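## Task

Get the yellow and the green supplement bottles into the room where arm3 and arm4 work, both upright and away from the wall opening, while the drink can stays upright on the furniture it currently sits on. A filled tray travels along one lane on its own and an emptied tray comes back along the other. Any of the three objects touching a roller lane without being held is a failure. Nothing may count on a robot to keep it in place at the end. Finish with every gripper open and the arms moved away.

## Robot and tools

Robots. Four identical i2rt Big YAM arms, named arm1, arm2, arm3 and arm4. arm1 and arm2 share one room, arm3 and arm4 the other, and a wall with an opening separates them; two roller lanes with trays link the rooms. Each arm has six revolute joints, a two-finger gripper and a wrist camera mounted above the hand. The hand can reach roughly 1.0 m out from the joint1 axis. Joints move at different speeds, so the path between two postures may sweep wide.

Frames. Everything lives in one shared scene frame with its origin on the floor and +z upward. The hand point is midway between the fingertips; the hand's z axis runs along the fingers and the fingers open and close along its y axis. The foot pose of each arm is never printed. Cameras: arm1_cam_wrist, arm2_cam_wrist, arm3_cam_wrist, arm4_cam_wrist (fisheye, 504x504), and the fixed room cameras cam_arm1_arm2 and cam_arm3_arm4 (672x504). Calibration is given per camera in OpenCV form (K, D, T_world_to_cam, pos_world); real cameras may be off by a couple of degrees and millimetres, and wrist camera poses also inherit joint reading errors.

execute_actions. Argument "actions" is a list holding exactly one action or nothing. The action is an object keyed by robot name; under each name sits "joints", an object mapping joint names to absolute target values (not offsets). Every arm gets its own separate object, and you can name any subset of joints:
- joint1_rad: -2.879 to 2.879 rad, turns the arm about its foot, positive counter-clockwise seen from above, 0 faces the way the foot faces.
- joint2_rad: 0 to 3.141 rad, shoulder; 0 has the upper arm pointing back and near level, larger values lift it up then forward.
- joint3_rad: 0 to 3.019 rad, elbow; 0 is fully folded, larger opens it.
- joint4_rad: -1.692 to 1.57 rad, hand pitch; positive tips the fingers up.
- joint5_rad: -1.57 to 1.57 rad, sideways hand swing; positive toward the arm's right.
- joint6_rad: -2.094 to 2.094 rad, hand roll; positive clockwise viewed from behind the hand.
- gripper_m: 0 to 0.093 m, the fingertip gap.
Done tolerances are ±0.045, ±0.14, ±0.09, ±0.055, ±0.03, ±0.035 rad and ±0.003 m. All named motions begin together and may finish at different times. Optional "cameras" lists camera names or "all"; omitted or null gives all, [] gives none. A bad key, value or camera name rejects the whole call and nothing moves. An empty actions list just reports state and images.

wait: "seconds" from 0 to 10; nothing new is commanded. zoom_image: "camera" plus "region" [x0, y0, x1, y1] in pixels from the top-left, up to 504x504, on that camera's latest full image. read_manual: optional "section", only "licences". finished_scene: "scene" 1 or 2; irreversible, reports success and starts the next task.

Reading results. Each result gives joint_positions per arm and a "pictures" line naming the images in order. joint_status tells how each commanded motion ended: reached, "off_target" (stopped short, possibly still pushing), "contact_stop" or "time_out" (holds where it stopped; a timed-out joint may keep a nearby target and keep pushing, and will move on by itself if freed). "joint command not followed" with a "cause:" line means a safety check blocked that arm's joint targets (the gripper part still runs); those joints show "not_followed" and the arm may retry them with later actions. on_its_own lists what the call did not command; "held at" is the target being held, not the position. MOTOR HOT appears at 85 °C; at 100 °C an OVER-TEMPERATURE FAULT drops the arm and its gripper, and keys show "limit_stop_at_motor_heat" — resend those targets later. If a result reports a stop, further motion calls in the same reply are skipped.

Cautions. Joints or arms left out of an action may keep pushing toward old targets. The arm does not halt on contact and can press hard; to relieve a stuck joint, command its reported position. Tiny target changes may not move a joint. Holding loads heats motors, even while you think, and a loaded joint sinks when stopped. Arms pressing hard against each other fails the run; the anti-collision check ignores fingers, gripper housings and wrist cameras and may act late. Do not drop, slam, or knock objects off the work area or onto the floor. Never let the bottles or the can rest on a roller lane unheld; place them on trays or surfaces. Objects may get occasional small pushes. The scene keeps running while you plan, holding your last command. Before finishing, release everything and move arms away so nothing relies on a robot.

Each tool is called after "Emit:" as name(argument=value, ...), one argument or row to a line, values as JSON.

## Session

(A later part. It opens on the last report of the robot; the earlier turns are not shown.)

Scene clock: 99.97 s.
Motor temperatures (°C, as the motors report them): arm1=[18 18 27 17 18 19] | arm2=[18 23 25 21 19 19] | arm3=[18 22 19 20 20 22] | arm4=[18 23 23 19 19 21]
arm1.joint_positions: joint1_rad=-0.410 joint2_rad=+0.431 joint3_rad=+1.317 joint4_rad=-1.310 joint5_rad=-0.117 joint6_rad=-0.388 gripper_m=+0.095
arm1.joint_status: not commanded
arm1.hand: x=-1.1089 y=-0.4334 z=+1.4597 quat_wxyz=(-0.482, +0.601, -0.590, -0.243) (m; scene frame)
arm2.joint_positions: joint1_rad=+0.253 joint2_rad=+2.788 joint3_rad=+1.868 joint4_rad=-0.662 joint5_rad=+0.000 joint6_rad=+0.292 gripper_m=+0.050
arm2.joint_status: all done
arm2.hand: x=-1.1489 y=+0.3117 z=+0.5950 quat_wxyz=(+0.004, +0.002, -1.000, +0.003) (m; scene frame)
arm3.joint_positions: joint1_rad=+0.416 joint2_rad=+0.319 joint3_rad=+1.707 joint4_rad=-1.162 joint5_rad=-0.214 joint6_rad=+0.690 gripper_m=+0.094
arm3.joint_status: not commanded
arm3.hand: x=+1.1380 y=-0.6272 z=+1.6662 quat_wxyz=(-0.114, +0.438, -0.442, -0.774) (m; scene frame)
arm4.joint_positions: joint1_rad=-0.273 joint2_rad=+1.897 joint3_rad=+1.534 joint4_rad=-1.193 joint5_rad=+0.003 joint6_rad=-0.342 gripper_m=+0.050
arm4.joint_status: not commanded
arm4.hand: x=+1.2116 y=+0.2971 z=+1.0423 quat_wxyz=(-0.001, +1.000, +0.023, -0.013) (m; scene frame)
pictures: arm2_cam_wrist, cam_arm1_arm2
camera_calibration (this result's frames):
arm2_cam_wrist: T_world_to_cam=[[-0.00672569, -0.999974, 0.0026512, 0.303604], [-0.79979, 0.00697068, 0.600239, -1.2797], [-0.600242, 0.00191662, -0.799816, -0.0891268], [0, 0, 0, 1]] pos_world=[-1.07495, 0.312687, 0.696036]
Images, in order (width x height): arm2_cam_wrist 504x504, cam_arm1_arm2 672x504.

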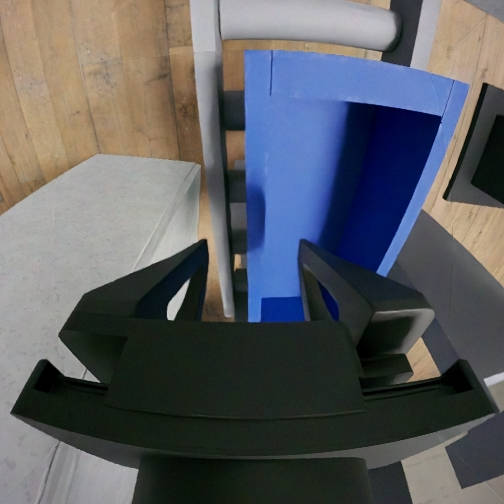

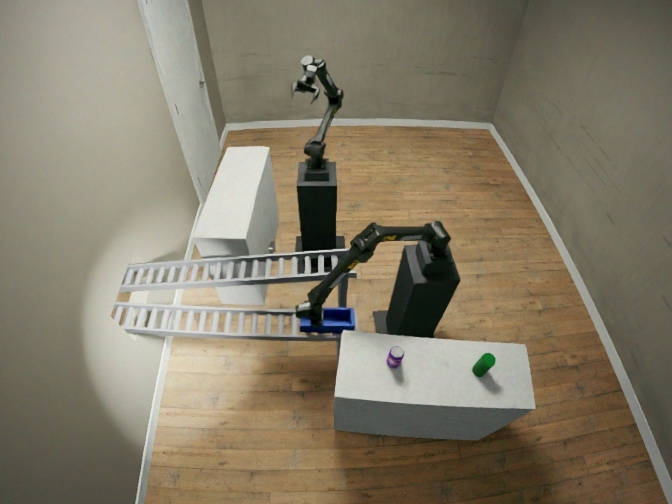

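Emit:
execute_actions(
  actions=[
    {"arm2":{"joints":{"joint2_rad":2.9,"joint3_rad":2.01,"joint4_rad":-0.66}}},
  ],
  cameras=[],
)

Emit:
execute_actions(
  actions=[
    {"arm2":{"joints":{"gripper_m":0.0}}},
  ],
  cameras=[],
)

Emit:
execute_actions(
  actions=[
    {"arm2":{"joints":{"joint2_rad":2.5,"joint3_rad":1.7,"joint4_rad":-0.76}}},
  ],
  cameras=[],
)

Emit:
execute_actions(
  actions=[
    {"arm2":{"joints":{"joint2_rad":2.0,"joint3_rad":1.66,"joint4_rad":-1.22}}},
  ],
  cameras=[],
)

Emit:
execute_actions(
  actions=[
    {"arm2":{"joints":{"joint1_rad":-0.16,"joint6_rad":-0.12}}},
  ],
  cameras=[],
)

Emit:
execute_actions(
  actions=[
    {"arm2":{"joints":{"joint2_rad":2.31,"joint4_rad":-0.88}}},
  ],
  cameras=["arm2_cam_wrist","cam_arm1_arm2"],
)

Scene clock: 101.83 s.
Motor temperatures (°C, as the motors report them): arm1=[18 18 27 17 18 19] | arm2=[18 23 25 21 19 19] | arm3=[18 22 19 20 20 22] | arm4=[18 23 24 19 19 21]
arm1.joint_positions: joint1_rad=-0.410 joint2_rad=+0.431 joint3_rad=+1.317 joint4_rad=-1.310 joint5_rad=-0.117 joint6_rad=-0.388 gripper_m=+0.095
arm1.joint_status: not commanded
arm1.hand: x=-1.1089 y=-0.4334 z=+1.4597 quat_wxyz=(-0.482, +0.601, -0.590, -0.243) (m; scene frame)
arm2.joint_positions: joint1_rad=+0.253 joint2_rad=+2.900 joint3_rad=+1.983 joint4_rad=-0.662 joint5_rad=+0.000 joint6_rad=+0.292 gripper_m=+0.050
arm2.joint_status: all done
arm2.hand: x=-1.1421 y=+0.3136 z=+0.5531 quat_wxyz=(+0.002, +0.002, -1.000, +0.003) (m; scene frame)
arm3.joint_positions: joint1_rad=+0.416 joint2_rad=+0.319 joint3_rad=+1.707 joint4_rad=-1.162 joint5_rad=-0.214 joint6_rad=+0.690 gripper_m=+0.094
arm3.joint_status: not commanded
arm3.hand: x=+1.1380 y=-0.6272 z=+1.6662 quat_wxyz=(-0.114, +0.438, -0.442, -0.774) (m; scene frame)
arm4.joint_positions: joint1_rad=-0.273 joint2_rad=+1.897 joint3_rad=+1.534 joint4_rad=-1.193 joint5_rad=+0.003 joint6_rad=-0.342 gripper_m=+0.050
arm4.joint_status: not commanded
arm4.hand: x=+1.2116 y=+0.2971 z=+1.0423 quat_wxyz=(-0.001, +1.000, +0.023, -0.013) (m; scene frame)
pictures: none
No camera images: the call's "cameras" was empty. Leave "cameras" out to get every camera's image.

Scene clock: 102.43 s.
Motor temperatures (°C, as the motors report them): arm1=[18 18 27 17 18 19] | arm2=[18 23 25 21 19 19] | arm3=[18 22 19 20 20 22] | arm4=[18 23 24 19 19 21]
arm1.joint_positions: joint1_rad=-0.410 joint2_rad=+0.431 joint3_rad=+1.317 joint4_rad=-1.310 joint5_rad=-0.117 joint6_rad=-0.388 gripper_m=+0.095
arm1.joint_status: not commanded
arm1.hand: x=-1.1089 y=-0.4334 z=+1.4597 quat_wxyz=(-0.482, +0.601, -0.590, -0.243) (m; scene frame)
arm2.joint_positions: joint1_rad=+0.253 joint2_rad=+2.900 joint3_rad=+1.983 joint4_rad=-0.661 joint5_rad=+0.002 joint6_rad=+0.291 gripper_m=+0.011
arm2.joint_status: gripper_m off_target (ended at +0.011, target +0.000)
arm2.hand: x=-1.1420 y=+0.3134 z=+0.5531 quat_wxyz=(+0.002, +0.002, -1.000, +0.003) (m; scene frame)
arm3.joint_positions: joint1_rad=+0.416 joint2_rad=+0.319 joint3_rad=+1.707 joint4_rad=-1.162 joint5_rad=-0.214 joint6_rad=+0.690 gripper_m=+0.094
arm3.joint_status: not commanded
arm3.hand: x=+1.1380 y=-0.6272 z=+1.6662 quat_wxyz=(-0.114, +0.438, -0.442, -0.774) (m; scene frame)
arm4.joint_positions: joint1_rad=-0.273 joint2_rad=+1.897 joint3_rad=+1.534 joint4_rad=-1.193 joint5_rad=+0.003 joint6_rad=-0.342 gripper_m=+0.050
arm4.joint_status: not commanded
arm4.hand: x=+1.2116 y=+0.2971 z=+1.0423 quat_wxyz=(-0.001, +1.000, +0.023, -0.013) (m; scene frame)
pictures: none
No camera images: the call's "cameras" was empty. Leave "cameras" out to get every camera's image.

Scene clock: 103.73 s.
Motor temperatures (°C, as the motors report them): arm1=[18 18 27 17 18 19] | arm2=[18 23 25 21 19 19] | arm3=[18 22 19 20 20 22] | arm4=[18 23 24 19 19 21]
arm1.joint_positions: joint1_rad=-0.410 joint2_rad=+0.431 joint3_rad=+1.317 joint4_rad=-1.310 joint5_rad=-0.117 joint6_rad=-0.388 gripper_m=+0.095
arm1.joint_status: not commanded
arm1.hand: x=-1.1089 y=-0.4334 z=+1.4597 quat_wxyz=(-0.482, +0.601, -0.590, -0.243) (m; scene frame)
arm2.joint_positions: joint1_rad=+0.253 joint2_rad=+2.503 joint3_rad=+1.699 joint4_rad=-0.749 joint5_rad=-0.002 joint6_rad=+0.301 gripper_m=+0.011
arm2.joint_status: all done
arm2.hand: x=-1.1434 y=+0.3145 z=+0.7273 quat_wxyz=(-0.009, -0.002, -1.000, -0.002) (m; scene frame)
arm3.joint_positions: joint1_rad=+0.416 joint2_rad=+0.319 joint3_rad=+1.707 joint4_rad=-1.162 joint5_rad=-0.214 joint6_rad=+0.690 gripper_m=+0.094
arm3.joint_status: not commanded
arm3.hand: x=+1.1380 y=-0.6272 z=+1.6662 quat_wxyz=(-0.114, +0.438, -0.442, -0.774) (m; scene frame)
arm4.joint_positions: joint1_rad=-0.273 joint2_rad=+1.897 joint3_rad=+1.534 joint4_rad=-1.193 joint5_rad=+0.003 joint6_rad=-0.342 gripper_m=+0.050
arm4.joint_status: not commanded
arm4.hand: x=+1.2116 y=+0.2971 z=+1.0423 quat_wxyz=(-0.001, +1.000, +0.023, -0.013) (m; scene frame)
pictures: none
No camera images: the call's "cameras" was empty. Leave "cameras" out to get every camera's image.

Scene clock: 105.60 s.
Motor temperatures (°C, as the motors report them): arm1=[18 18 27 17 18 19] | arm2=[18 24 25 21 19 19] | arm3=[18 22 19 20 20 22] | arm4=[18 23 24 19 19 21]
arm1.joint_positions: joint1_rad=-0.410 joint2_rad=+0.431 joint3_rad=+1.317 joint4_rad=-1.310 joint5_rad=-0.117 joint6_rad=-0.388 gripper_m=+0.095
arm1.joint_status: not commanded
arm1.hand: x=-1.1089 y=-0.4334 z=+1.4597 quat_wxyz=(-0.482, +0.601, -0.590, -0.243) (m; scene frame)
arm2.joint_positions: joint1_rad=+0.253 joint2_rad=+2.023 joint3_rad=+1.643 joint4_rad=-1.205 joint5_rad=-0.002 joint6_rad=+0.301 gripper_m=+0.011
arm2.joint_status: all done
arm2.hand: x=-1.1785 y=+0.3049 z=+1.0004 quat_wxyz=(+0.007, -0.002, -1.000, +0.003) (m; scene frame)
arm3.joint_positions: joint1_rad=+0.416 joint2_rad=+0.319 joint3_rad=+1.707 joint4_rad=-1.162 joint5_rad=-0.214 joint6_rad=+0.690 gripper_m=+0.094
arm3.joint_status: not commanded
arm3.hand: x=+1.1380 y=-0.6272 z=+1.6662 quat_wxyz=(-0.114, +0.438, -0.442, -0.774) (m; scene frame)
arm4.joint_positions: joint1_rad=-0.273 joint2_rad=+1.897 joint3_rad=+1.534 joint4_rad=-1.193 joint5_rad=+0.003 joint6_rad=-0.342 gripper_m=+0.050
arm4.joint_status: not commanded
arm4.hand: x=+1.2116 y=+0.2971 z=+1.0423 quat_wxyz=(-0.001, +1.000, +0.023, -0.013) (m; scene frame)
pictures: none
No camera images: the call's "cameras" was empty. Leave "cameras" out to get every camera's image.

Scene clock: 107.33 s.
Motor temperatures (°C, as the motors report them): arm1=[18 18 27 17 18 19] | arm2=[18 24 25 21 19 19] | arm3=[18 22 19 20 20 22] | arm4=[18 23 24 19 19 21]
arm1.joint_positions: joint1_rad=-0.410 joint2_rad=+0.431 joint3_rad=+1.317 joint4_rad=-1.310 joint5_rad=-0.117 joint6_rad=-0.388 gripper_m=+0.095
arm1.joint_status: not commanded
arm1.hand: x=-1.1089 y=-0.4334 z=+1.4597 quat_wxyz=(-0.482, +0.601, -0.590, -0.243) (m; scene frame)
arm2.joint_positions: joint1_rad=-0.154 joint2_rad=+2.023 joint3_rad=+1.643 joint4_rad=-1.205 joint5_rad=-0.002 joint6_rad=-0.111 gripper_m=+0.011
arm2.joint_status: all done
arm2.hand: x=-1.1562 y=+0.0634 z=+1.0013 quat_wxyz=(+0.006, +0.000, -1.000, +0.000) (m; scene frame)
arm3.joint_positions: joint1_rad=+0.416 joint2_rad=+0.319 joint3_rad=+1.707 joint4_rad=-1.162 joint5_rad=-0.214 joint6_rad=+0.690 gripper_m=+0.094
arm3.joint_status: not commanded
arm3.hand: x=+1.1380 y=-0.6272 z=+1.6662 quat_wxyz=(-0.114, +0.438, -0.442, -0.774) (m; scene frame)
arm4.joint_positions: joint1_rad=-0.273 joint2_rad=+1.897 joint3_rad=+1.534 joint4_rad=-1.193 joint5_rad=+0.003 joint6_rad=-0.342 gripper_m=+0.050
arm4.joint_status: not commanded
arm4.hand: x=+1.2116 y=+0.2971 z=+1.0423 quat_wxyz=(-0.001, +1.000, +0.023, -0.013) (m; scene frame)
pictures: none
No camera images: the call's "cameras" was empty. Leave "cameras" out to get every camera's image.

Scene clock: 108.37 s.
Motor temperatures (°C, as the motors report them): arm1=[18 18 27 17 18 19] | arm2=[18 24 25 21 19 19] | arm3=[18 22 20 20 20 22] | arm4=[18 23 24 19 19 21]
arm1.joint_positions: joint1_rad=-0.410 joint2_rad=+0.431 joint3_rad=+1.317 joint4_rad=-1.310 joint5_rad=-0.117 joint6_rad=-0.388 gripper_m=+0.095
arm1.joint_status: not commanded
arm1.hand: x=-1.1089 y=-0.4334 z=+1.4597 quat_wxyz=(-0.482, +0.601, -0.590, -0.243) (m; scene frame)
arm2.joint_positions: joint1_rad=-0.154 joint2_rad=+2.343 joint3_rad=+1.650 joint4_rad=-0.879 joint5_rad=-0.003 joint6_rad=-0.114 gripper_m=+0.011
arm2.joint_status: all done
arm2.hand: x=-1.1275 y=+0.0598 z=+0.8119 quat_wxyz=(+0.000, +0.001, -1.000, +0.000) (m; scene frame)
arm3.joint_positions: joint1_rad=+0.416 joint2_rad=+0.319 joint3_rad=+1.707 joint4_rad=-1.162 joint5_rad=-0.214 joint6_rad=+0.690 gripper_m=+0.094
arm3.joint_status: not commanded
arm3.hand: x=+1.1380 y=-0.6272 z=+1.6662 quat_wxyz=(-0.114, +0.438, -0.442, -0.774) (m; scene frame)
arm4.joint_positions: joint1_rad=-0.273 joint2_rad=+1.897 joint3_rad=+1.534 joint4_rad=-1.193 joint5_rad=+0.003 joint6_rad=-0.342 gripper_m=+0.050
arm4.joint_status: not commanded
arm4.hand: x=+1.2116 y=+0.2971 z=+1.0423 quat_wxyz=(-0.001, +1.000, +0.023, -0.013) (m; scene frame)
pictures: arm2_cam_wrist, cam_arm1_arm2
camera_calibration (this result's frames):
arm2_cam_wrist: T_world_to_cam=[[-0.00746451, -0.999964, -0.00395923, 0.0557649], [-0.804978, 0.00365991, 0.593293, -1.39106], [-0.593257, 0.00761573, -0.804977, 0.109479], [0, 0, 0, 1]] pos_world=[-1.0544, 0.0600203, 0.913653]
Images, in order (width x height): arm2_cam_wrist 504x504, cam_arm1_arm2 672x504.

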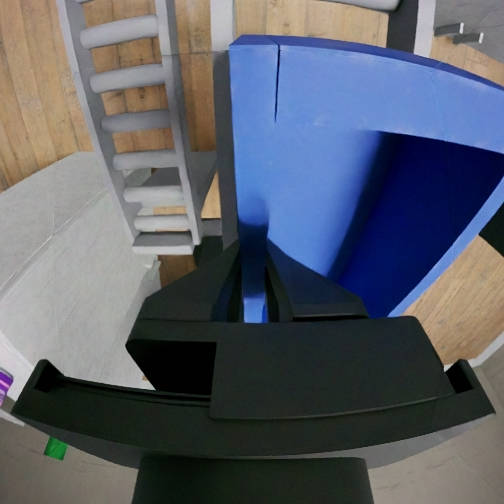

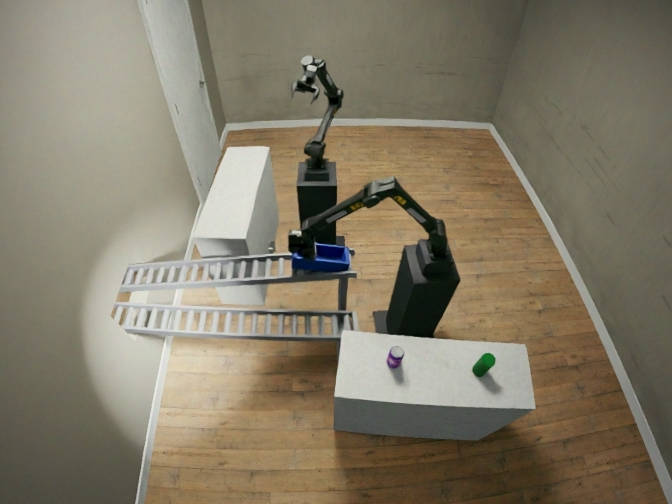

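Emit:
execute_actions(
  actions=[
    {"arm2":{"joints":{"gripper_m":0.05}}},
  ],
  cameras=[],
)

Emit:
execute_actions(
  actions=[
    {"arm2":{"joints":{"joint2_rad":1.85,"joint3_rad":1.75,"joint4_rad":-1.47}}},
  ],
  cameras=[],
)

Emit:
execute_actions(
  actions=[
    {"arm2":{"joints":{"joint1_rad":1.77,"joint6_rad":0.0,"gripper_m":0.093}}},
  ],
  cameras=[],
)

Emit:
execute_actions(
  actions=[
    {"arm2":{"joints":{"joint2_rad":2.13,"joint3_rad":1.53,"joint4_rad":-0.98}}},
  ],
  cameras=["arm2_cam_wrist"],
)

Emit:
execute_actions(
  actions=[
    {"arm2":{"joints":{"gripper_m":0.02}}},
  ],
  cameras=[],
)

Emit:
execute_actions(
  actions=[
    {"arm2":{"joints":{"joint2_rad":1.85,"joint3_rad":1.75,"joint4_rad":-1.47}}},
  ],
  cameras=[],
)

Emit:
execute_actions(
  actions=[
    {"arm2":{"joints":{"joint1_rad":-0.25,"joint6_rad":1.38}}},
  ],
  cameras=["arm2_cam_wrist","cam_arm1_arm2"],
)

Scene clock: 109.77 s.
Motor temperatures (°C, as the motors report them): arm1=[18 18 27 17 18 19] | arm2=[18 24 25 21 19 19] | arm3=[18 22 20 20 20 22] | arm4=[18 24 24 19 19 21]
arm1.joint_positions: joint1_rad=-0.410 joint2_rad=+0.431 joint3_rad=+1.317 joint4_rad=-1.310 joint5_rad=-0.117 joint6_rad=-0.388 gripper_m=+0.095
arm1.joint_status: not commanded
arm1.hand: x=-1.1089 y=-0.4334 z=+1.4597 quat_wxyz=(-0.482, +0.601, -0.590, -0.243) (m; scene frame)
arm2.joint_positions: joint1_rad=-0.154 joint2_rad=+2.338 joint3_rad=+1.650 joint4_rad=-0.879 joint5_rad=-0.003 joint6_rad=-0.114 gripper_m=+0.050
arm2.joint_status: all done
arm2.hand: x=-1.1261 y=+0.0595 z=+0.8152 quat_wxyz=(-0.003, +0.001, -1.000, +0.000) (m; scene frame)
arm3.joint_positions: joint1_rad=+0.416 joint2_rad=+0.319 joint3_rad=+1.707 joint4_rad=-1.162 joint5_rad=-0.214 joint6_rad=+0.690 gripper_m=+0.094
arm3.joint_status: not commanded
arm3.hand: x=+1.1380 y=-0.6272 z=+1.6662 quat_wxyz=(-0.114, +0.438, -0.442, -0.774) (m; scene frame)
arm4.joint_positions: joint1_rad=-0.273 joint2_rad=+1.897 joint3_rad=+1.534 joint4_rad=-1.193 joint5_rad=+0.003 joint6_rad=-0.342 gripper_m=+0.050
arm4.joint_status: not commanded
arm4.hand: x=+1.2116 y=+0.2971 z=+1.0423 quat_wxyz=(-0.001, +1.000, +0.023, -0.013) (m; scene frame)
pictures: none
No camera images: the call's "cameras" was empty. Leave "cameras" out to get every camera's image.

Scene clock: 111.50 s.
Motor temperatures (°C, as the motors report them): arm1=[18 18 27 17 18 19] | arm2=[18 24 25 21 19 19] | arm3=[18 22 20 20 20 22] | arm4=[18 24 24 19 19 21]
arm1.joint_positions: joint1_rad=-0.410 joint2_rad=+0.431 joint3_rad=+1.317 joint4_rad=-1.310 joint5_rad=-0.117 joint6_rad=-0.388 gripper_m=+0.095
arm1.joint_status: not commanded
arm1.hand: x=-1.1089 y=-0.4334 z=+1.4597 quat_wxyz=(-0.482, +0.601, -0.590, -0.243) (m; scene frame)
arm2.joint_positions: joint1_rad=-0.154 joint2_rad=+1.856 joint3_rad=+1.736 joint4_rad=-1.458 joint5_rad=-0.003 joint6_rad=-0.114 gripper_m=+0.050
arm2.joint_status: all done
arm2.hand: x=-1.1848 y=+0.0671 z=+1.1307 quat_wxyz=(+0.002, +0.001, -1.000, +0.000) (m; scene frame)
arm3.joint_positions: joint1_rad=+0.416 joint2_rad=+0.319 joint3_rad=+1.707 joint4_rad=-1.162 joint5_rad=-0.214 joint6_rad=+0.690 gripper_m=+0.094
arm3.joint_status: not commanded
arm3.hand: x=+1.1380 y=-0.6272 z=+1.6662 quat_wxyz=(-0.114, +0.438, -0.442, -0.774) (m; scene frame)
arm4.joint_positions: joint1_rad=-0.273 joint2_rad=+1.897 joint3_rad=+1.534 joint4_rad=-1.193 joint5_rad=+0.003 joint6_rad=-0.342 gripper_m=+0.050
arm4.joint_status: not commanded
arm4.hand: x=+1.2116 y=+0.2971 z=+1.0423 quat_wxyz=(-0.001, +1.000, +0.023, -0.013) (m; scene frame)
pictures: none
No camera images: the call's "cameras" was empty. Leave "cameras" out to get every camera's image.

Scene clock: 113.70 s.
Motor temperatures (°C, as the motors report them): arm1=[18 18 27 17 18 19] | arm2=[18 24 25 21 19 19] | arm3=[18 22 20 20 20 22] | arm4=[18 24 24 19 19 21]
arm1.joint_positions: joint1_rad=-0.410 joint2_rad=+0.431 joint3_rad=+1.317 joint4_rad=-1.310 joint5_rad=-0.117 joint6_rad=-0.388 gripper_m=+0.095
arm1.joint_status: not commanded
arm1.hand: x=-1.1089 y=-0.4334 z=+1.4597 quat_wxyz=(-0.482, +0.601, -0.590, -0.243) (m; scene frame)
arm2.joint_positions: joint1_rad=+1.775 joint2_rad=+1.856 joint3_rad=+1.736 joint4_rad=-1.458 joint5_rad=+0.000 joint6_rad=-0.009 gripper_m=+0.093
arm2.joint_status: all done
arm2.hand: x=-1.8915 y=+0.6844 z=+1.1274 quat_wxyz=(+0.003, +0.792, -0.611, +0.004) (m; scene frame)
arm3.joint_positions: joint1_rad=+0.416 joint2_rad=+0.319 joint3_rad=+1.707 joint4_rad=-1.162 joint5_rad=-0.214 joint6_rad=+0.690 gripper_m=+0.094
arm3.joint_status: not commanded
arm3.hand: x=+1.1380 y=-0.6272 z=+1.6662 quat_wxyz=(-0.114, +0.438, -0.442, -0.774) (m; scene frame)
arm4.joint_positions: joint1_rad=-0.273 joint2_rad=+1.897 joint3_rad=+1.534 joint4_rad=-1.193 joint5_rad=+0.003 joint6_rad=-0.342 gripper_m=+0.050
arm4.joint_status: not commanded
arm4.hand: x=+1.2116 y=+0.2971 z=+1.0423 quat_wxyz=(-0.001, +1.000, +0.023, -0.013) (m; scene frame)
pictures: none
No camera images: the call's "cameras" was empty. Leave "cameras" out to get every camera's image.

Scene clock: 115.13 s.
Motor temperatures (°C, as the motors report them): arm1=[18 18 27 17 18 19] | arm2=[18 24 25 21 19 19] | arm3=[18 22 20 20 20 22] | arm4=[18 24 24 19 19 21]
arm1.joint_positions: joint1_rad=-0.410 joint2_rad=+0.431 joint3_rad=+1.317 joint4_rad=-1.310 joint5_rad=-0.117 joint6_rad=-0.388 gripper_m=+0.095
arm1.joint_status: not commanded
arm1.hand: x=-1.1089 y=-0.4334 z=+1.4597 quat_wxyz=(-0.482, +0.601, -0.590, -0.243) (m; scene frame)
arm2.joint_positions: joint1_rad=+1.775 joint2_rad=+2.138 joint3_rad=+1.508 joint4_rad=-0.992 joint5_rad=+0.000 joint6_rad=-0.009 gripper_m=+0.093
arm2.joint_status: all done
arm2.hand: x=-1.8930 y=+0.6907 z=+0.8866 quat_wxyz=(+0.017, +0.791, -0.611, +0.022) (m; scene frame)
arm3.joint_positions: joint1_rad=+0.416 joint2_rad=+0.319 joint3_rad=+1.707 joint4_rad=-1.162 joint5_rad=-0.214 joint6_rad=+0.690 gripper_m=+0.094
arm3.joint_status: not commanded
arm3.hand: x=+1.1380 y=-0.6272 z=+1.6662 quat_wxyz=(-0.114, +0.438, -0.442, -0.774) (m; scene frame)
arm4.joint_positions: joint1_rad=-0.273 joint2_rad=+1.897 joint3_rad=+1.534 joint4_rad=-1.193 joint5_rad=+0.003 joint6_rad=-0.342 gripper_m=+0.050
arm4.joint_status: not commanded
arm4.hand: x=+1.2116 y=+0.2971 z=+1.0423 quat_wxyz=(-0.001, +1.000, +0.023, -0.013) (m; scene frame)
pictures: arm2_cam_wrist
camera_calibration (this result's frames):
arm2_cam_wrist: T_world_to_cam=[[0.969862, 0.243632, -0.0032923, 1.67175], [0.189751, -0.746758, 0.637453, 0.308339], [0.152845, -0.618867, -0.770482, 1.52518], [0, 0, 0, 1]] pos_world=[-1.913, 0.766848, 0.984079]
Images, in order (width x height): arm2_cam_wrist 504x504.

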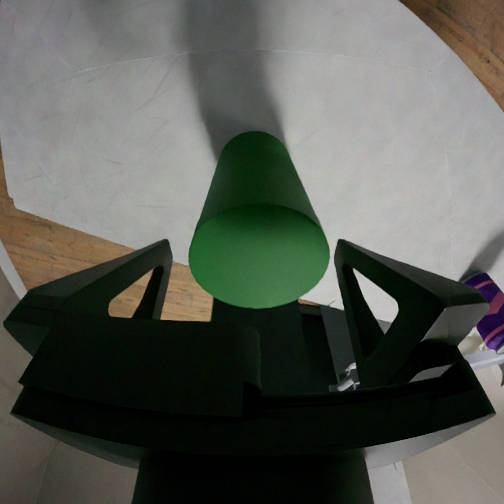

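Scene clock: 115.80 s.
Motor temperatures (°C, as the motors report them): arm1=[18 18 27 17 18 19] | arm2=[18 24 25 21 19 19] | arm3=[18 22 20 20 20 22] | arm4=[18 24 24 19 19 21]
arm1.joint_positions: joint1_rad=-0.410 joint2_rad=+0.431 joint3_rad=+1.317 joint4_rad=-1.310 joint5_rad=-0.117 joint6_rad=-0.388 gripper_m=+0.095
arm1.joint_status: not commanded
arm1.hand: x=-1.1089 y=-0.4334 z=+1.4597 quat_wxyz=(-0.482, +0.601, -0.590, -0.243) (m; scene frame)
arm2.joint_positions: joint1_rad=+1.775 joint2_rad=+2.138 joint3_rad=+1.508 joint4_rad=-0.991 joint5_rad=+0.000 joint6_rad=-0.008 gripper_m=+0.066
arm2.joint_status: gripper_m off_target (ended at +0.066, target +0.020)
arm2.hand: x=-1.8930 y=+0.6910 z=+0.8866 quat_wxyz=(+0.017, +0.791, -0.611, +0.021) (m; scene frame)
arm3.joint_positions: joint1_rad=+0.416 joint2_rad=+0.319 joint3_rad=+1.707 joint4_rad=-1.162 joint5_rad=-0.214 joint6_rad=+0.690 gripper_m=+0.094
arm3.joint_status: not commanded
arm3.hand: x=+1.1380 y=-0.6272 z=+1.6662 quat_wxyz=(-0.114, +0.438, -0.442, -0.774) (m; scene frame)
arm4.joint_positions: joint1_rad=-0.273 joint2_rad=+1.897 joint3_rad=+1.534 joint4_rad=-1.193 joint5_rad=+0.003 joint6_rad=-0.342 gripper_m=+0.050
arm4.joint_status: not commanded
arm4.hand: x=+1.2116 y=+0.2971 z=+1.0423 quat_wxyz=(-0.001, +1.000, +0.023, -0.013) (m; scene frame)
pictures: none
No camera images: the call's "cameras" was empty. Leave "cameras" out to get every camera's image.

Scene clock: 117.47 s.
Motor temperatures (°C, as the motors report them): arm1=[18 18 27 17 18 19] | arm2=[18 24 25 21 19 19] | arm3=[18 22 20 20 20 22] | arm4=[18 24 24 19 19 21]
arm1.joint_positions: joint1_rad=-0.410 joint2_rad=+0.431 joint3_rad=+1.317 joint4_rad=-1.310 joint5_rad=-0.117 joint6_rad=-0.388 gripper_m=+0.095
arm1.joint_status: not commanded
arm1.hand: x=-1.1089 y=-0.4334 z=+1.4597 quat_wxyz=(-0.482, +0.601, -0.590, -0.243) (m; scene frame)
arm2.joint_positions: joint1_rad=+1.775 joint2_rad=+1.872 joint3_rad=+1.728 joint4_rad=-1.459 joint5_rad=+0.000 joint6_rad=-0.008 gripper_m=+0.066
arm2.joint_status: all done
arm2.hand: x=-1.8911 y=+0.6825 z=+1.1156 quat_wxyz=(+0.011, +0.791, -0.611, +0.014) (m; scene frame)
arm3.joint_positions: joint1_rad=+0.416 joint2_rad=+0.319 joint3_rad=+1.707 joint4_rad=-1.162 joint5_rad=-0.214 joint6_rad=+0.690 gripper_m=+0.094
arm3.joint_status: not commanded
arm3.hand: x=+1.1380 y=-0.6272 z=+1.6662 quat_wxyz=(-0.114, +0.438, -0.442, -0.774) (m; scene frame)
arm4.joint_positions: joint1_rad=-0.273 joint2_rad=+1.897 joint3_rad=+1.534 joint4_rad=-1.193 joint5_rad=+0.003 joint6_rad=-0.342 gripper_m=+0.050
arm4.joint_status: not commanded
arm4.hand: x=+1.2116 y=+0.2971 z=+1.0423 quat_wxyz=(-0.001, +1.000, +0.023, -0.013) (m; scene frame)
pictures: none
No camera images: the call's "cameras" was empty. Leave "cameras" out to get every camera's image.

Scene clock: 119.77 s.
Motor temperatures (°C, as the motors report them): arm1=[18 18 27 17 18 19] | arm2=[18 24 25 21 19 19] | arm3=[18 22 20 20 20 22] | arm4=[18 24 24 19 19 21]
arm1.joint_positions: joint1_rad=-0.410 joint2_rad=+0.431 joint3_rad=+1.317 joint4_rad=-1.310 joint5_rad=-0.117 joint6_rad=-0.388 gripper_m=+0.095
arm1.joint_status: not commanded
arm1.hand: x=-1.1089 y=-0.4334 z=+1.4597 quat_wxyz=(-0.482, +0.601, -0.590, -0.243) (m; scene frame)
arm2.joint_positions: joint1_rad=-0.254 joint2_rad=+1.872 joint3_rad=+1.728 joint4_rad=-1.459 joint5_rad=+0.001 joint6_rad=+1.371 gripper_m=+0.066
arm2.joint_status: all done
arm2.hand: x=-1.1959 y=+0.0103 z=+1.1190 quat_wxyz=(+0.012, -0.711, -0.703, +0.010) (m; scene frame)
arm3.joint_positions: joint1_rad=+0.416 joint2_rad=+0.319 joint3_rad=+1.707 joint4_rad=-1.162 joint5_rad=-0.214 joint6_rad=+0.690 gripper_m=+0.094
arm3.joint_status: not commanded
arm3.hand: x=+1.1380 y=-0.6272 z=+1.6662 quat_wxyz=(-0.114, +0.438, -0.442, -0.774) (m; scene frame)
arm4.joint_positions: joint1_rad=-0.273 joint2_rad=+1.897 joint3_rad=+1.534 joint4_rad=-1.193 joint5_rad=+0.003 joint6_rad=-0.342 gripper_m=+0.050
arm4.joint_status: not commanded
arm4.hand: x=+1.2116 y=+0.2971 z=+1.0423 quat_wxyz=(-0.001, +1.000, +0.023, -0.013) (m; scene frame)
pictures: arm2_cam_wrist, cam_arm1_arm2
camera_calibration (this result's frames):
arm2_cam_wrist: T_world_to_cam=[[-0.999416, 0.0217035, 0.0264092, -1.22379], [0.0331632, 0.802932, 0.595148, -0.636083], [-0.00828803, 0.595676, -0.803182, 1.00797], [0, 0, 0, 1]] pos_world=[-1.19363, -0.0631338, 1.22047]
Images, in order (width x height): arm2_cam_wrist 504x504, cam_arm1_arm2 672x504.

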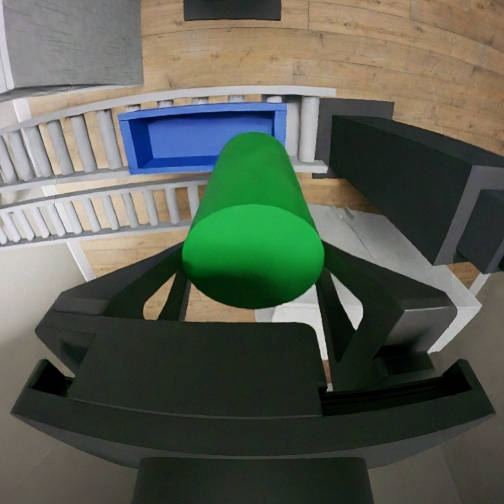

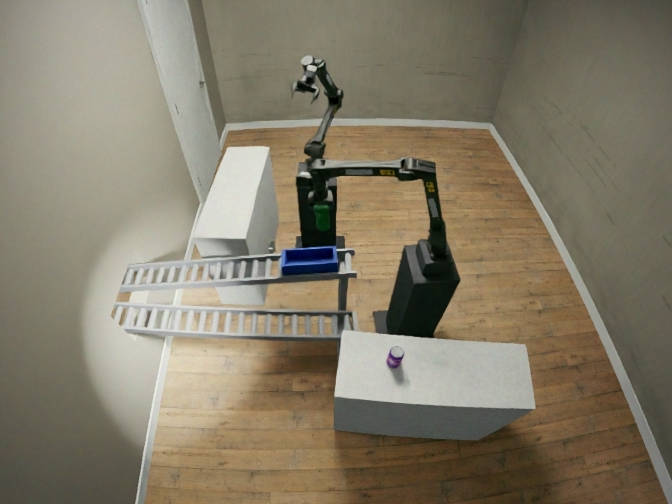

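Emit:
execute_actions(
  actions=[
    {"arm2":{"joints":{"joint1_rad":-0.22,"joint2_rad":2.44,"joint3_rad":2.22,"joint4_rad":-1.31,"joint6_rad":1.4}}},
  ],
  cameras=["cam_arm1_arm2"],
)

Emit:
execute_actions(
  actions=[
    {"arm2":{"joints":{"joint2_rad":2.535,"joint4_rad":-1.215}}},
  ],
  cameras=["cam_arm1_arm2","arm2_cam_wrist"],
)

Scene clock: 123.30 s.
Motor temperatures (°C, as the motors report them): arm1=[18 18 27 17 18 19] | arm2=[18 24 26 21 19 19] | arm3=[18 22 20 20 20 22] | arm4=[18 24 24 19 19 21]
arm1.joint_positions: joint1_rad=-0.410 joint2_rad=+0.431 joint3_rad=+1.317 joint4_rad=-1.310 joint5_rad=-0.117 joint6_rad=-0.388 gripper_m=+0.095
arm1.joint_status: not commanded
arm1.hand: x=-1.1089 y=-0.4334 z=+1.4597 quat_wxyz=(-0.482, +0.601, -0.590, -0.243) (m; scene frame)
arm2.joint_positions: joint1_rad=-0.220 joint2_rad=+2.481 joint3_rad=+2.159 joint4_rad=-1.313 joint5_rad=+0.001 joint6_rad=+1.391 gripper_m=+0.066
arm2.joint_status: all done
arm2.hand: x=-1.0543 y=+0.0038 z=+0.8905 quat_wxyz=(+0.025, -0.706, -0.707, +0.020) (m; scene frame)
arm3.joint_positions: joint1_rad=+0.416 joint2_rad=+0.319 joint3_rad=+1.707 joint4_rad=-1.162 joint5_rad=-0.214 joint6_rad=+0.690 gripper_m=+0.094
arm3.joint_status: not commanded
arm3.hand: x=+1.1380 y=-0.6272 z=+1.6662 quat_wxyz=(-0.114, +0.438, -0.442, -0.774) (m; scene frame)
arm4.joint_positions: joint1_rad=-0.273 joint2_rad=+1.897 joint3_rad=+1.534 joint4_rad=-1.193 joint5_rad=+0.003 joint6_rad=-0.342 gripper_m=+0.050
arm4.joint_status: not commanded
arm4.hand: x=+1.2116 y=+0.2971 z=+1.0423 quat_wxyz=(-0.001, +1.000, +0.023, -0.013) (m; scene frame)
pictures: cam_arm1_arm2
Images, in order (width x height): cam_arm1_arm2 672x504.

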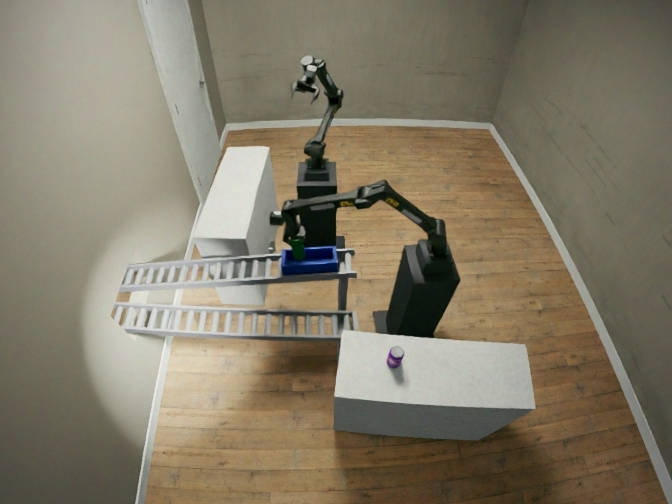

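Scene clock: 124.33 s.
Motor temperatures (°C, as the motors report them): arm1=[18 18 27 17 18 19] | arm2=[18 24 26 21 19 19] | arm3=[18 22 20 20 20 22] | arm4=[18 24 24 19 19 21]
arm1.joint_positions: joint1_rad=-0.410 joint2_rad=+0.431 joint3_rad=+1.317 joint4_rad=-1.310 joint5_rad=-0.117 joint6_rad=-0.388 gripper_m=+0.095
arm1.joint_status: not commanded
arm1.hand: x=-1.1089 y=-0.4334 z=+1.4597 quat_wxyz=(-0.482, +0.601, -0.590, -0.243) (m; scene frame)
arm2.joint_positions: joint1_rad=-0.220 joint2_rad=+2.554 joint3_rad=+2.166 joint4_rad=-1.226 joint5_rad=+0.000 joint6_rad=+1.392 gripper_m=+0.066
arm2.joint_status: all done
arm2.hand: x=-1.0457 y=+0.0021 z=+0.8413 quat_wxyz=(+0.016, -0.707, -0.707, +0.013) (m; scene frame)
arm3.joint_positions: joint1_rad=+0.416 joint2_rad=+0.319 joint3_rad=+1.707 joint4_rad=-1.162 joint5_rad=-0.214 joint6_rad=+0.690 gripper_m=+0.094
arm3.joint_status: not commanded
arm3.hand: x=+1.1380 y=-0.6272 z=+1.6662 quat_wxyz=(-0.114, +0.438, -0.442, -0.774) (m; scene frame)
arm4.joint_positions: joint1_rad=-0.273 joint2_rad=+1.897 joint3_rad=+1.534 joint4_rad=-1.193 joint5_rad=+0.003 joint6_rad=-0.342 gripper_m=+0.050
arm4.joint_status: not commanded
arm4.hand: x=+1.2116 y=+0.2971 z=+1.0423 quat_wxyz=(-0.001, +1.000, +0.023, -0.013) (m; scene frame)
pictures: arm2_cam_wrist, cam_arm1_arm2
camera_calibration (this result's frames):
arm2_cam_wrist: T_world_to_cam=[[-0.999263, 0.00872064, 0.0373917, -1.0752], [0.0293105, 0.802316, 0.59618, -0.474125], [-0.0248009, 0.596836, -0.80198, 0.772752], [0, 0, 0, 1]] pos_world=[-1.04134, -0.0714323, 0.942598]
Images, in order (width x height): arm2_cam_wrist 504x504, cam_arm1_arm2 672x504.

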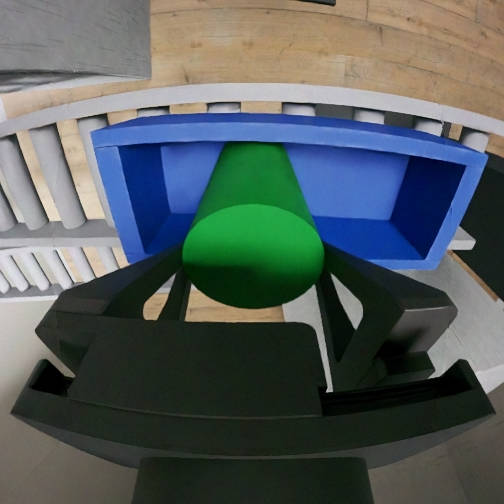

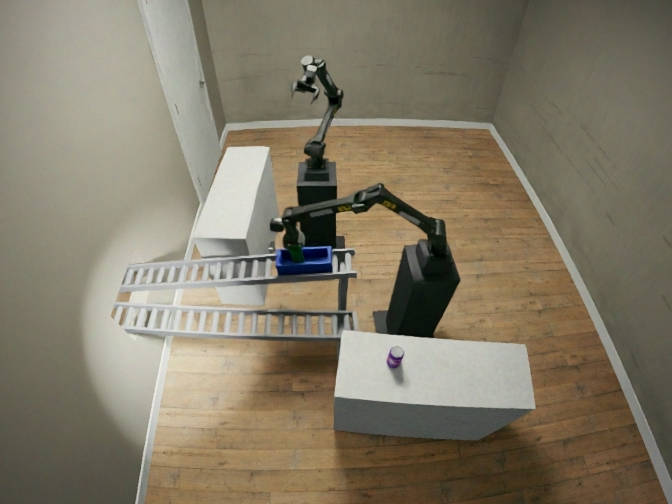

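Tray already moving; release.

Emit:
execute_actions(
  actions=[
    {"arm2":{"joints":{"gripper_m":0.093}}},
  ],
  cameras=[],
)

Emit:
execute_actions(
  actions=[
    {"arm2":{"joints":{"joint2_rad":2.2,"joint4_rad":-1.55}},"arm4":{"joints":{"gripper_m":0.093,"joint1_rad":0.305,"joint6_rad":-1.33}}},
  ],
  cameras=["cam_arm1_arm2"],
)

Emit:
wait(
  seconds=10,
)

Emit:
wait(
  seconds=10,
)

Scene clock: 125.40 s.
Motor temperatures (°C, as the motors report them): arm1=[18 18 27 17 18 19] | arm2=[18 24 26 21 19 19] | arm3=[18 22 20 20 20 22] | arm4=[18 24 24 19 19 21]
arm1.joint_positions: joint1_rad=-0.410 joint2_rad=+0.431 joint3_rad=+1.317 joint4_rad=-1.310 joint5_rad=-0.117 joint6_rad=-0.388 gripper_m=+0.095
arm1.joint_status: not commanded
arm1.hand: x=-1.1089 y=-0.4334 z=+1.4597 quat_wxyz=(-0.482, +0.601, -0.590, -0.243) (m; scene frame)
arm2.joint_positions: joint1_rad=-0.220 joint2_rad=+2.554 joint3_rad=+2.169 joint4_rad=-1.226 joint5_rad=+0.000 joint6_rad=+1.392 gripper_m=+0.093
arm2.joint_status: all done
arm2.hand: x=-1.0444 y=+0.0019 z=+0.8426 quat_wxyz=(+0.015, -0.707, -0.707, +0.012) (m; scene frame)
arm3.joint_positions: joint1_rad=+0.416 joint2_rad=+0.319 joint3_rad=+1.707 joint4_rad=-1.162 joint5_rad=-0.214 joint6_rad=+0.690 gripper_m=+0.094
arm3.joint_status: not commanded
arm3.hand: x=+1.1380 y=-0.6272 z=+1.6662 quat_wxyz=(-0.114, +0.438, -0.442, -0.774) (m; scene frame)
arm4.joint_positions: joint1_rad=-0.273 joint2_rad=+1.897 joint3_rad=+1.534 joint4_rad=-1.193 joint5_rad=+0.003 joint6_rad=-0.342 gripper_m=+0.050
arm4.joint_status: not commanded
arm4.hand: x=+1.2116 y=+0.2971 z=+1.0423 quat_wxyz=(-0.001, +1.000, +0.023, -0.013) (m; scene frame)
pictures: none
No camera images: the call's "cameras" was empty. Leave "cameras" out to get every camera's image.

Scene clock: 127.27 s.
Motor temperatures (°C, as the motors report them): arm1=[18 18 27 17 18 19] | arm2=[18 24 26 21 19 19] | arm3=[18 22 20 20 20 22] | arm4=[18 24 24 19 19 21]
arm1.joint_positions: joint1_rad=-0.410 joint2_rad=+0.431 joint3_rad=+1.317 joint4_rad=-1.310 joint5_rad=-0.117 joint6_rad=-0.388 gripper_m=+0.095
arm1.joint_status: not commanded
arm1.hand: x=-1.1089 y=-0.4334 z=+1.4597 quat_wxyz=(-0.482, +0.601, -0.590, -0.243) (m; scene frame)
arm2.joint_positions: joint1_rad=-0.220 joint2_rad=+2.205 joint3_rad=+2.207 joint4_rad=-1.538 joint5_rad=+0.000 joint6_rad=+1.392 gripper_m=+0.093
arm2.joint_status: all done
arm2.hand: x=-1.0717 y=+0.0076 z=+1.0984 quat_wxyz=(-0.016, -0.707, -0.707, -0.009) (m; scene frame)
arm3.joint_positions: joint1_rad=+0.416 joint2_rad=+0.319 joint3_rad=+1.707 joint4_rad=-1.162 joint5_rad=-0.214 joint6_rad=+0.690 gripper_m=+0.094
arm3.joint_status: not commanded
arm3.hand: x=+1.1380 y=-0.6272 z=+1.6662 quat_wxyz=(-0.114, +0.438, -0.442, -0.774) (m; scene frame)
arm4.joint_positions: joint1_rad=+0.311 joint2_rad=+1.897 joint3_rad=+1.534 joint4_rad=-1.193 joint5_rad=-0.002 joint6_rad=-1.317 gripper_m=+0.093
arm4.joint_status: all done
arm4.hand: x=+1.2102 y=-0.0312 z=+1.0444 quat_wxyz=(-0.005, +0.695, +0.719, -0.013) (m; scene frame)
pictures: cam_arm1_arm2
Images, in order (width x height): cam_arm1_arm2 672x504.

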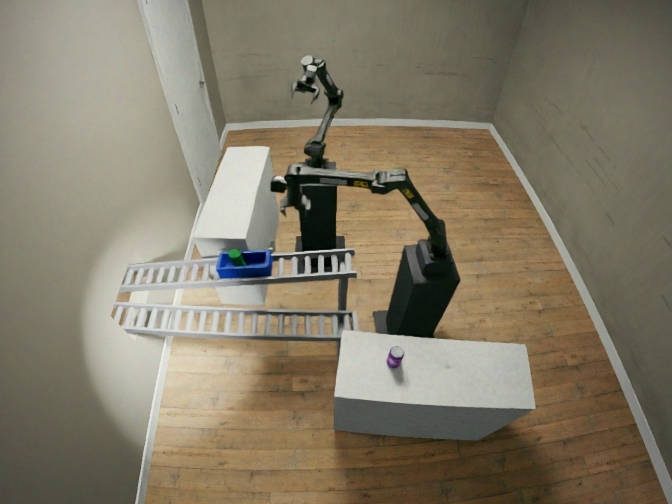

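Scene clock: 137.27 s.
Motor temperatures (°C, as the motors report them): arm1=[18 18 27 17 18 19] | arm2=[18 25 26 21 19 19] | arm3=[18 22 20 20 20 22] | arm4=[18 24 24 19 19 21]
arm1.joint_positions: joint1_rad=-0.410 joint2_rad=+0.431 joint3_rad=+1.317 joint4_rad=-1.310 joint5_rad=-0.117 joint6_rad=-0.388 gripper_m=+0.095
arm1.joint_status: not commanded
arm1.hand: x=-1.1089 y=-0.4334 z=+1.4597 quat_wxyz=(-0.482, +0.601, -0.590, -0.243) (m; scene frame)
arm2.joint_positions: joint1_rad=-0.220 joint2_rad=+2.205 joint3_rad=+2.207 joint4_rad=-1.538 joint5_rad=+0.000 joint6_rad=+1.392 gripper_m=+0.093
arm2.joint_status: all done
arm2.hand: x=-1.0717 y=+0.0076 z=+1.0984 quat_wxyz=(-0.016, -0.707, -0.707, -0.009) (m; scene frame)
arm3.joint_positions: joint1_rad=+0.416 joint2_rad=+0.319 joint3_rad=+1.707 joint4_rad=-1.162 joint5_rad=-0.214 joint6_rad=+0.690 gripper_m=+0.094
arm3.joint_status: not commanded
arm3.hand: x=+1.1380 y=-0.6272 z=+1.6662 quat_wxyz=(-0.114, +0.438, -0.442, -0.774) (m; scene frame)
arm4.joint_positions: joint1_rad=+0.311 joint2_rad=+1.897 joint3_rad=+1.534 joint4_rad=-1.193 joint5_rad=-0.002 joint6_rad=-1.317 gripper_m=+0.093
arm4.joint_status: all done
arm4.hand: x=+1.2102 y=-0.0312 z=+1.0444 quat_wxyz=(-0.005, +0.695, +0.719, -0.013) (m; scene frame)
wait: 10.00 s; at rest by 0.27 s
pictures: arm1_cam_wrist, arm2_cam_wrist, arm3_cam_wrist, arm4_cam_wrist, cam_arm1_arm2, cam_arm3_arm4
camera_calibration (this result's frames):
arm2_cam_wrist: T_world_to_cam=[[-0.999162, 0.00846539, -0.0400498, -1.02569], [-0.0165996, 0.810538, 0.58545, -0.668486], [0.037418, 0.585624, -0.809718, 1.05027], [0, 0, 0, 1]] pos_world=[-1.07523, -0.0645488, 1.20071]
arm4_cam_wrist: T_world_to_cam=[[-0.998889, -0.0400151, 0.024906, 1.18066], [-0.0179478, 0.811535, 0.584028, -0.560448], [-0.0435821, 0.582932, -0.811351, 1.0458], [0, 0, 0, 1]] pos_world=[1.21487, -0.107564, 1.14643]
Images, in order (width x height): arm1_cam_wrist 504x504, arm2_cam_wrist 504x504, arm3_cam_wrist 504x504, arm4_cam_wrist 504x504, cam_arm1_arm2 672x504, cam_arm3_arm4 672x504.

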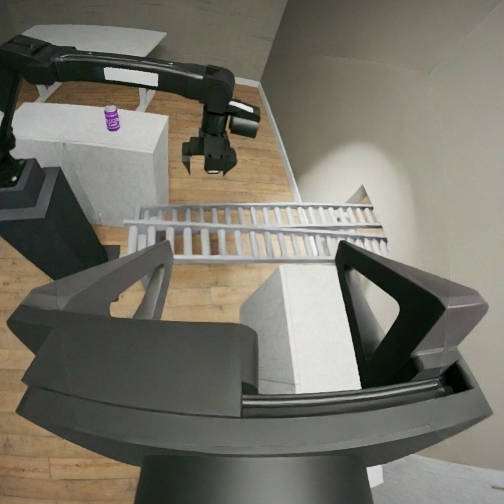

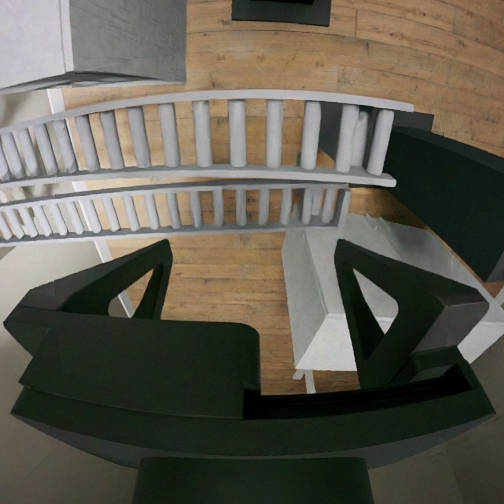

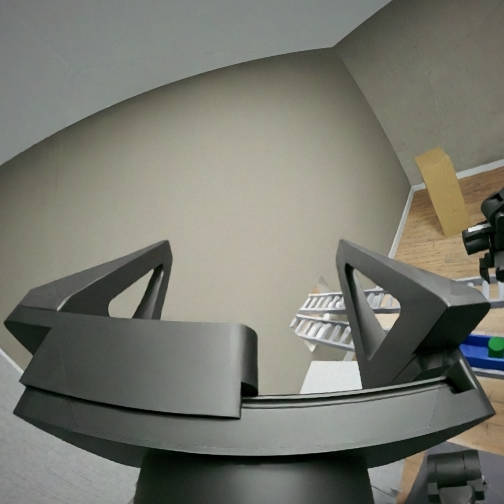

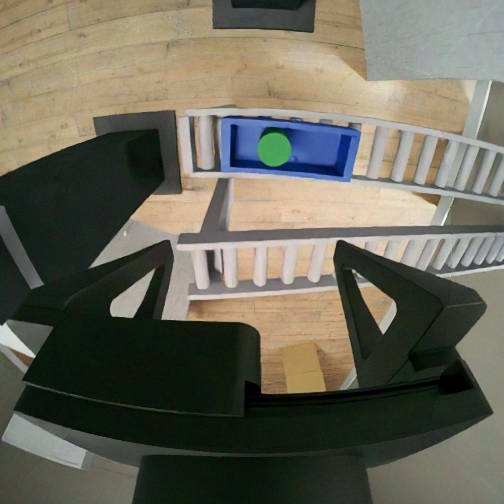

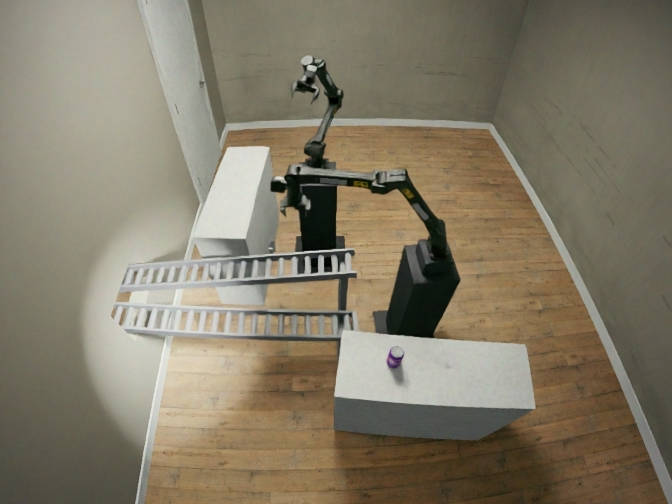

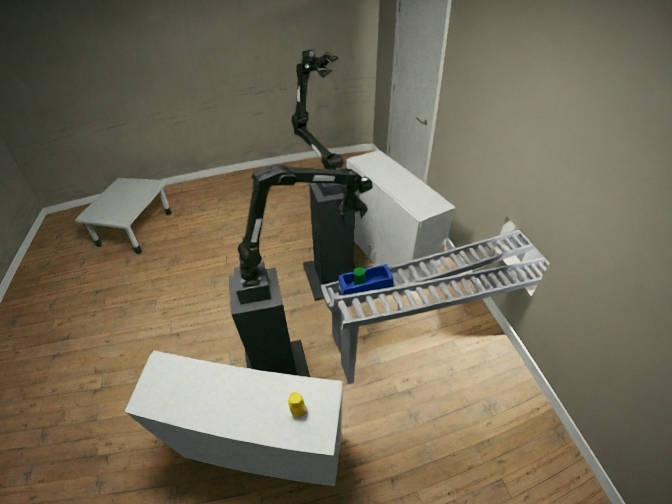

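Scene clock: 147.27 s.
Motor temperatures (°C, as the motors report them): arm1=[18 18 27 17 18 19] | arm2=[18 25 26 21 19 19] | arm3=[18 22 20 20 20 22] | arm4=[18 24 24 19 19 21]
arm1.joint_positions: joint1_rad=-0.410 joint2_rad=+0.431 joint3_rad=+1.317 joint4_rad=-1.310 joint5_rad=-0.117 joint6_rad=-0.388 gripper_m=+0.095
arm1.joint_status: not commanded
arm1.hand: x=-1.1089 y=-0.4334 z=+1.4597 quat_wxyz=(-0.482, +0.601, -0.590, -0.243) (m; scene frame)
arm2.joint_positions: joint1_rad=-0.220 joint2_rad=+2.205 joint3_rad=+2.207 joint4_rad=-1.538 joint5_rad=+0.000 joint6_rad=+1.392 gripper_m=+0.093
arm2.joint_status: all done
arm2.hand: x=-1.0717 y=+0.0076 z=+1.0984 quat_wxyz=(-0.016, -0.707, -0.707, -0.009) (m; scene frame)
arm3.joint_positions: joint1_rad=+0.416 joint2_rad=+0.319 joint3_rad=+1.707 joint4_rad=-1.162 joint5_rad=-0.214 joint6_rad=+0.690 gripper_m=+0.094
arm3.joint_status: not commanded
arm3.hand: x=+1.1380 y=-0.6272 z=+1.6662 quat_wxyz=(-0.114, +0.438, -0.442, -0.774) (m; scene frame)
arm4.joint_positions: joint1_rad=+0.311 joint2_rad=+1.897 joint3_rad=+1.534 joint4_rad=-1.193 joint5_rad=-0.002 joint6_rad=-1.317 gripper_m=+0.093
arm4.joint_status: all done
arm4.hand: x=+1.2102 y=-0.0312 z=+1.0444 quat_wxyz=(-0.005, +0.695, +0.719, -0.013) (m; scene frame)
wait: 10.00 s; at rest by 0.27 s
pictures: arm1_cam_wrist, arm2_cam_wrist, arm3_cam_wrist, arm4_cam_wrist, cam_arm1_arm2, cam_arm3_arm4
camera_calibration (this result's frames):
arm2_cam_wrist: T_world_to_cam=[[-0.999162, 0.00846539, -0.0400498, -1.02569], [-0.0165996, 0.810538, 0.58545, -0.668486], [0.037418, 0.585624, -0.809718, 1.05027], [0, 0, 0, 1]] pos_world=[-1.07523, -0.0645488, 1.20071]
arm4_cam_wrist: T_world_to_cam=[[-0.998889, -0.0400151, 0.024906, 1.18066], [-0.0179478, 0.811535, 0.584028, -0.560448], [-0.0435821, 0.582932, -0.811351, 1.0458], [0, 0, 0, 1]] pos_world=[1.21487, -0.107564, 1.14643]
Images, in order (width x height): arm1_cam_wrist 504x504, arm2_cam_wrist 504x504, arm3_cam_wrist 504x504, arm4_cam_wrist 504x504, cam_arm1_arm2 672x504, cam_arm3_arm4 672x504.

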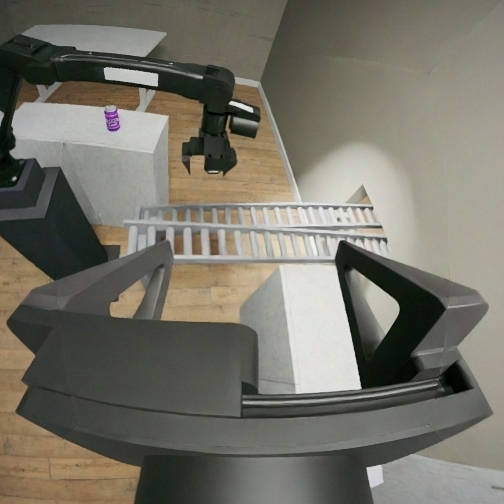

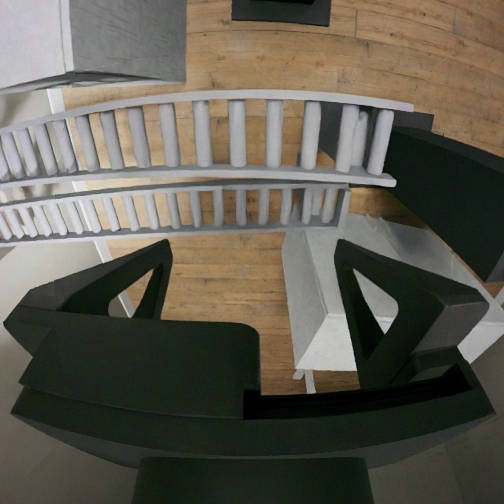

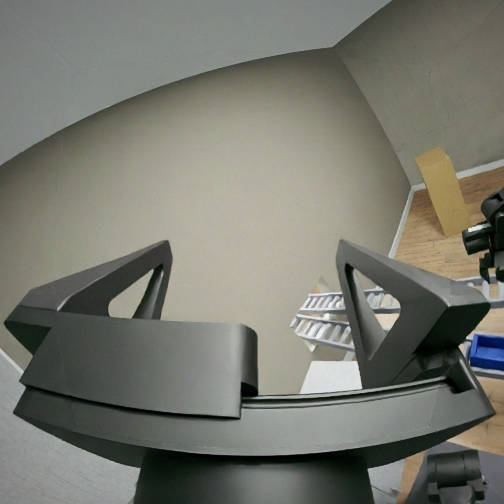

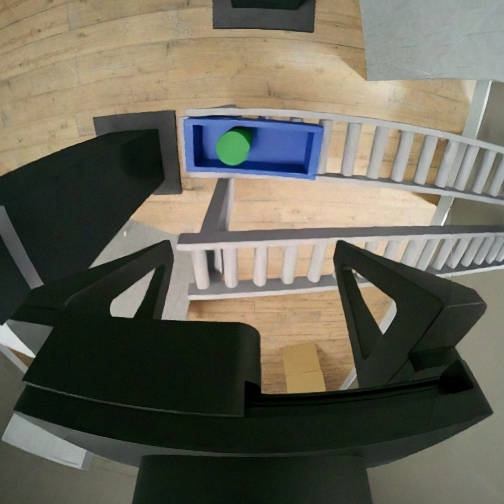

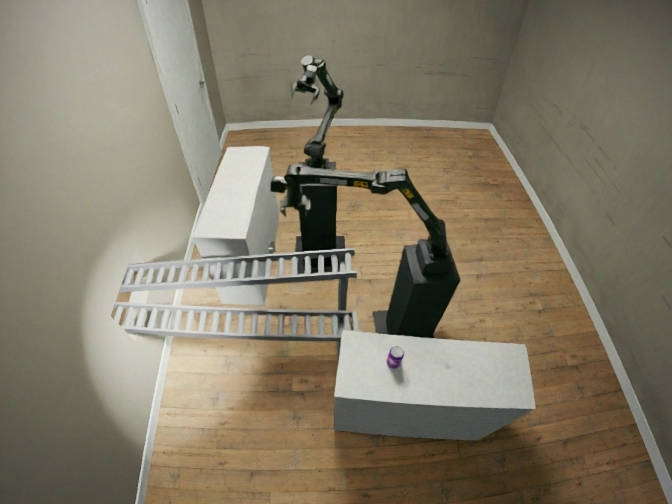

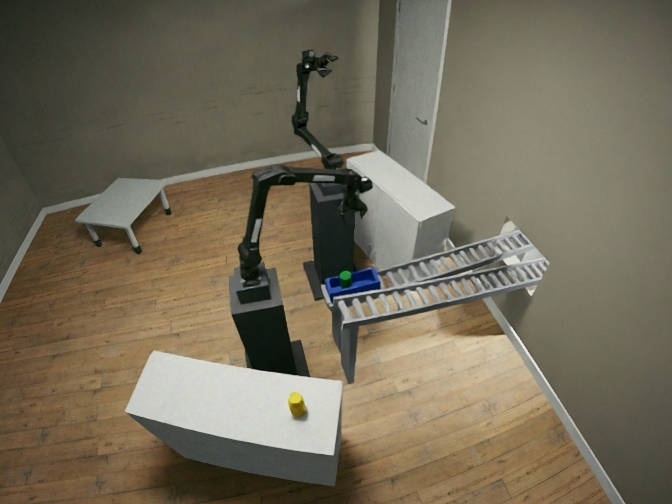

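Standing in the room, satisfies the goal.

Emit:
finished_scene(
  scene=1,
)

The scene is finished: the task was done.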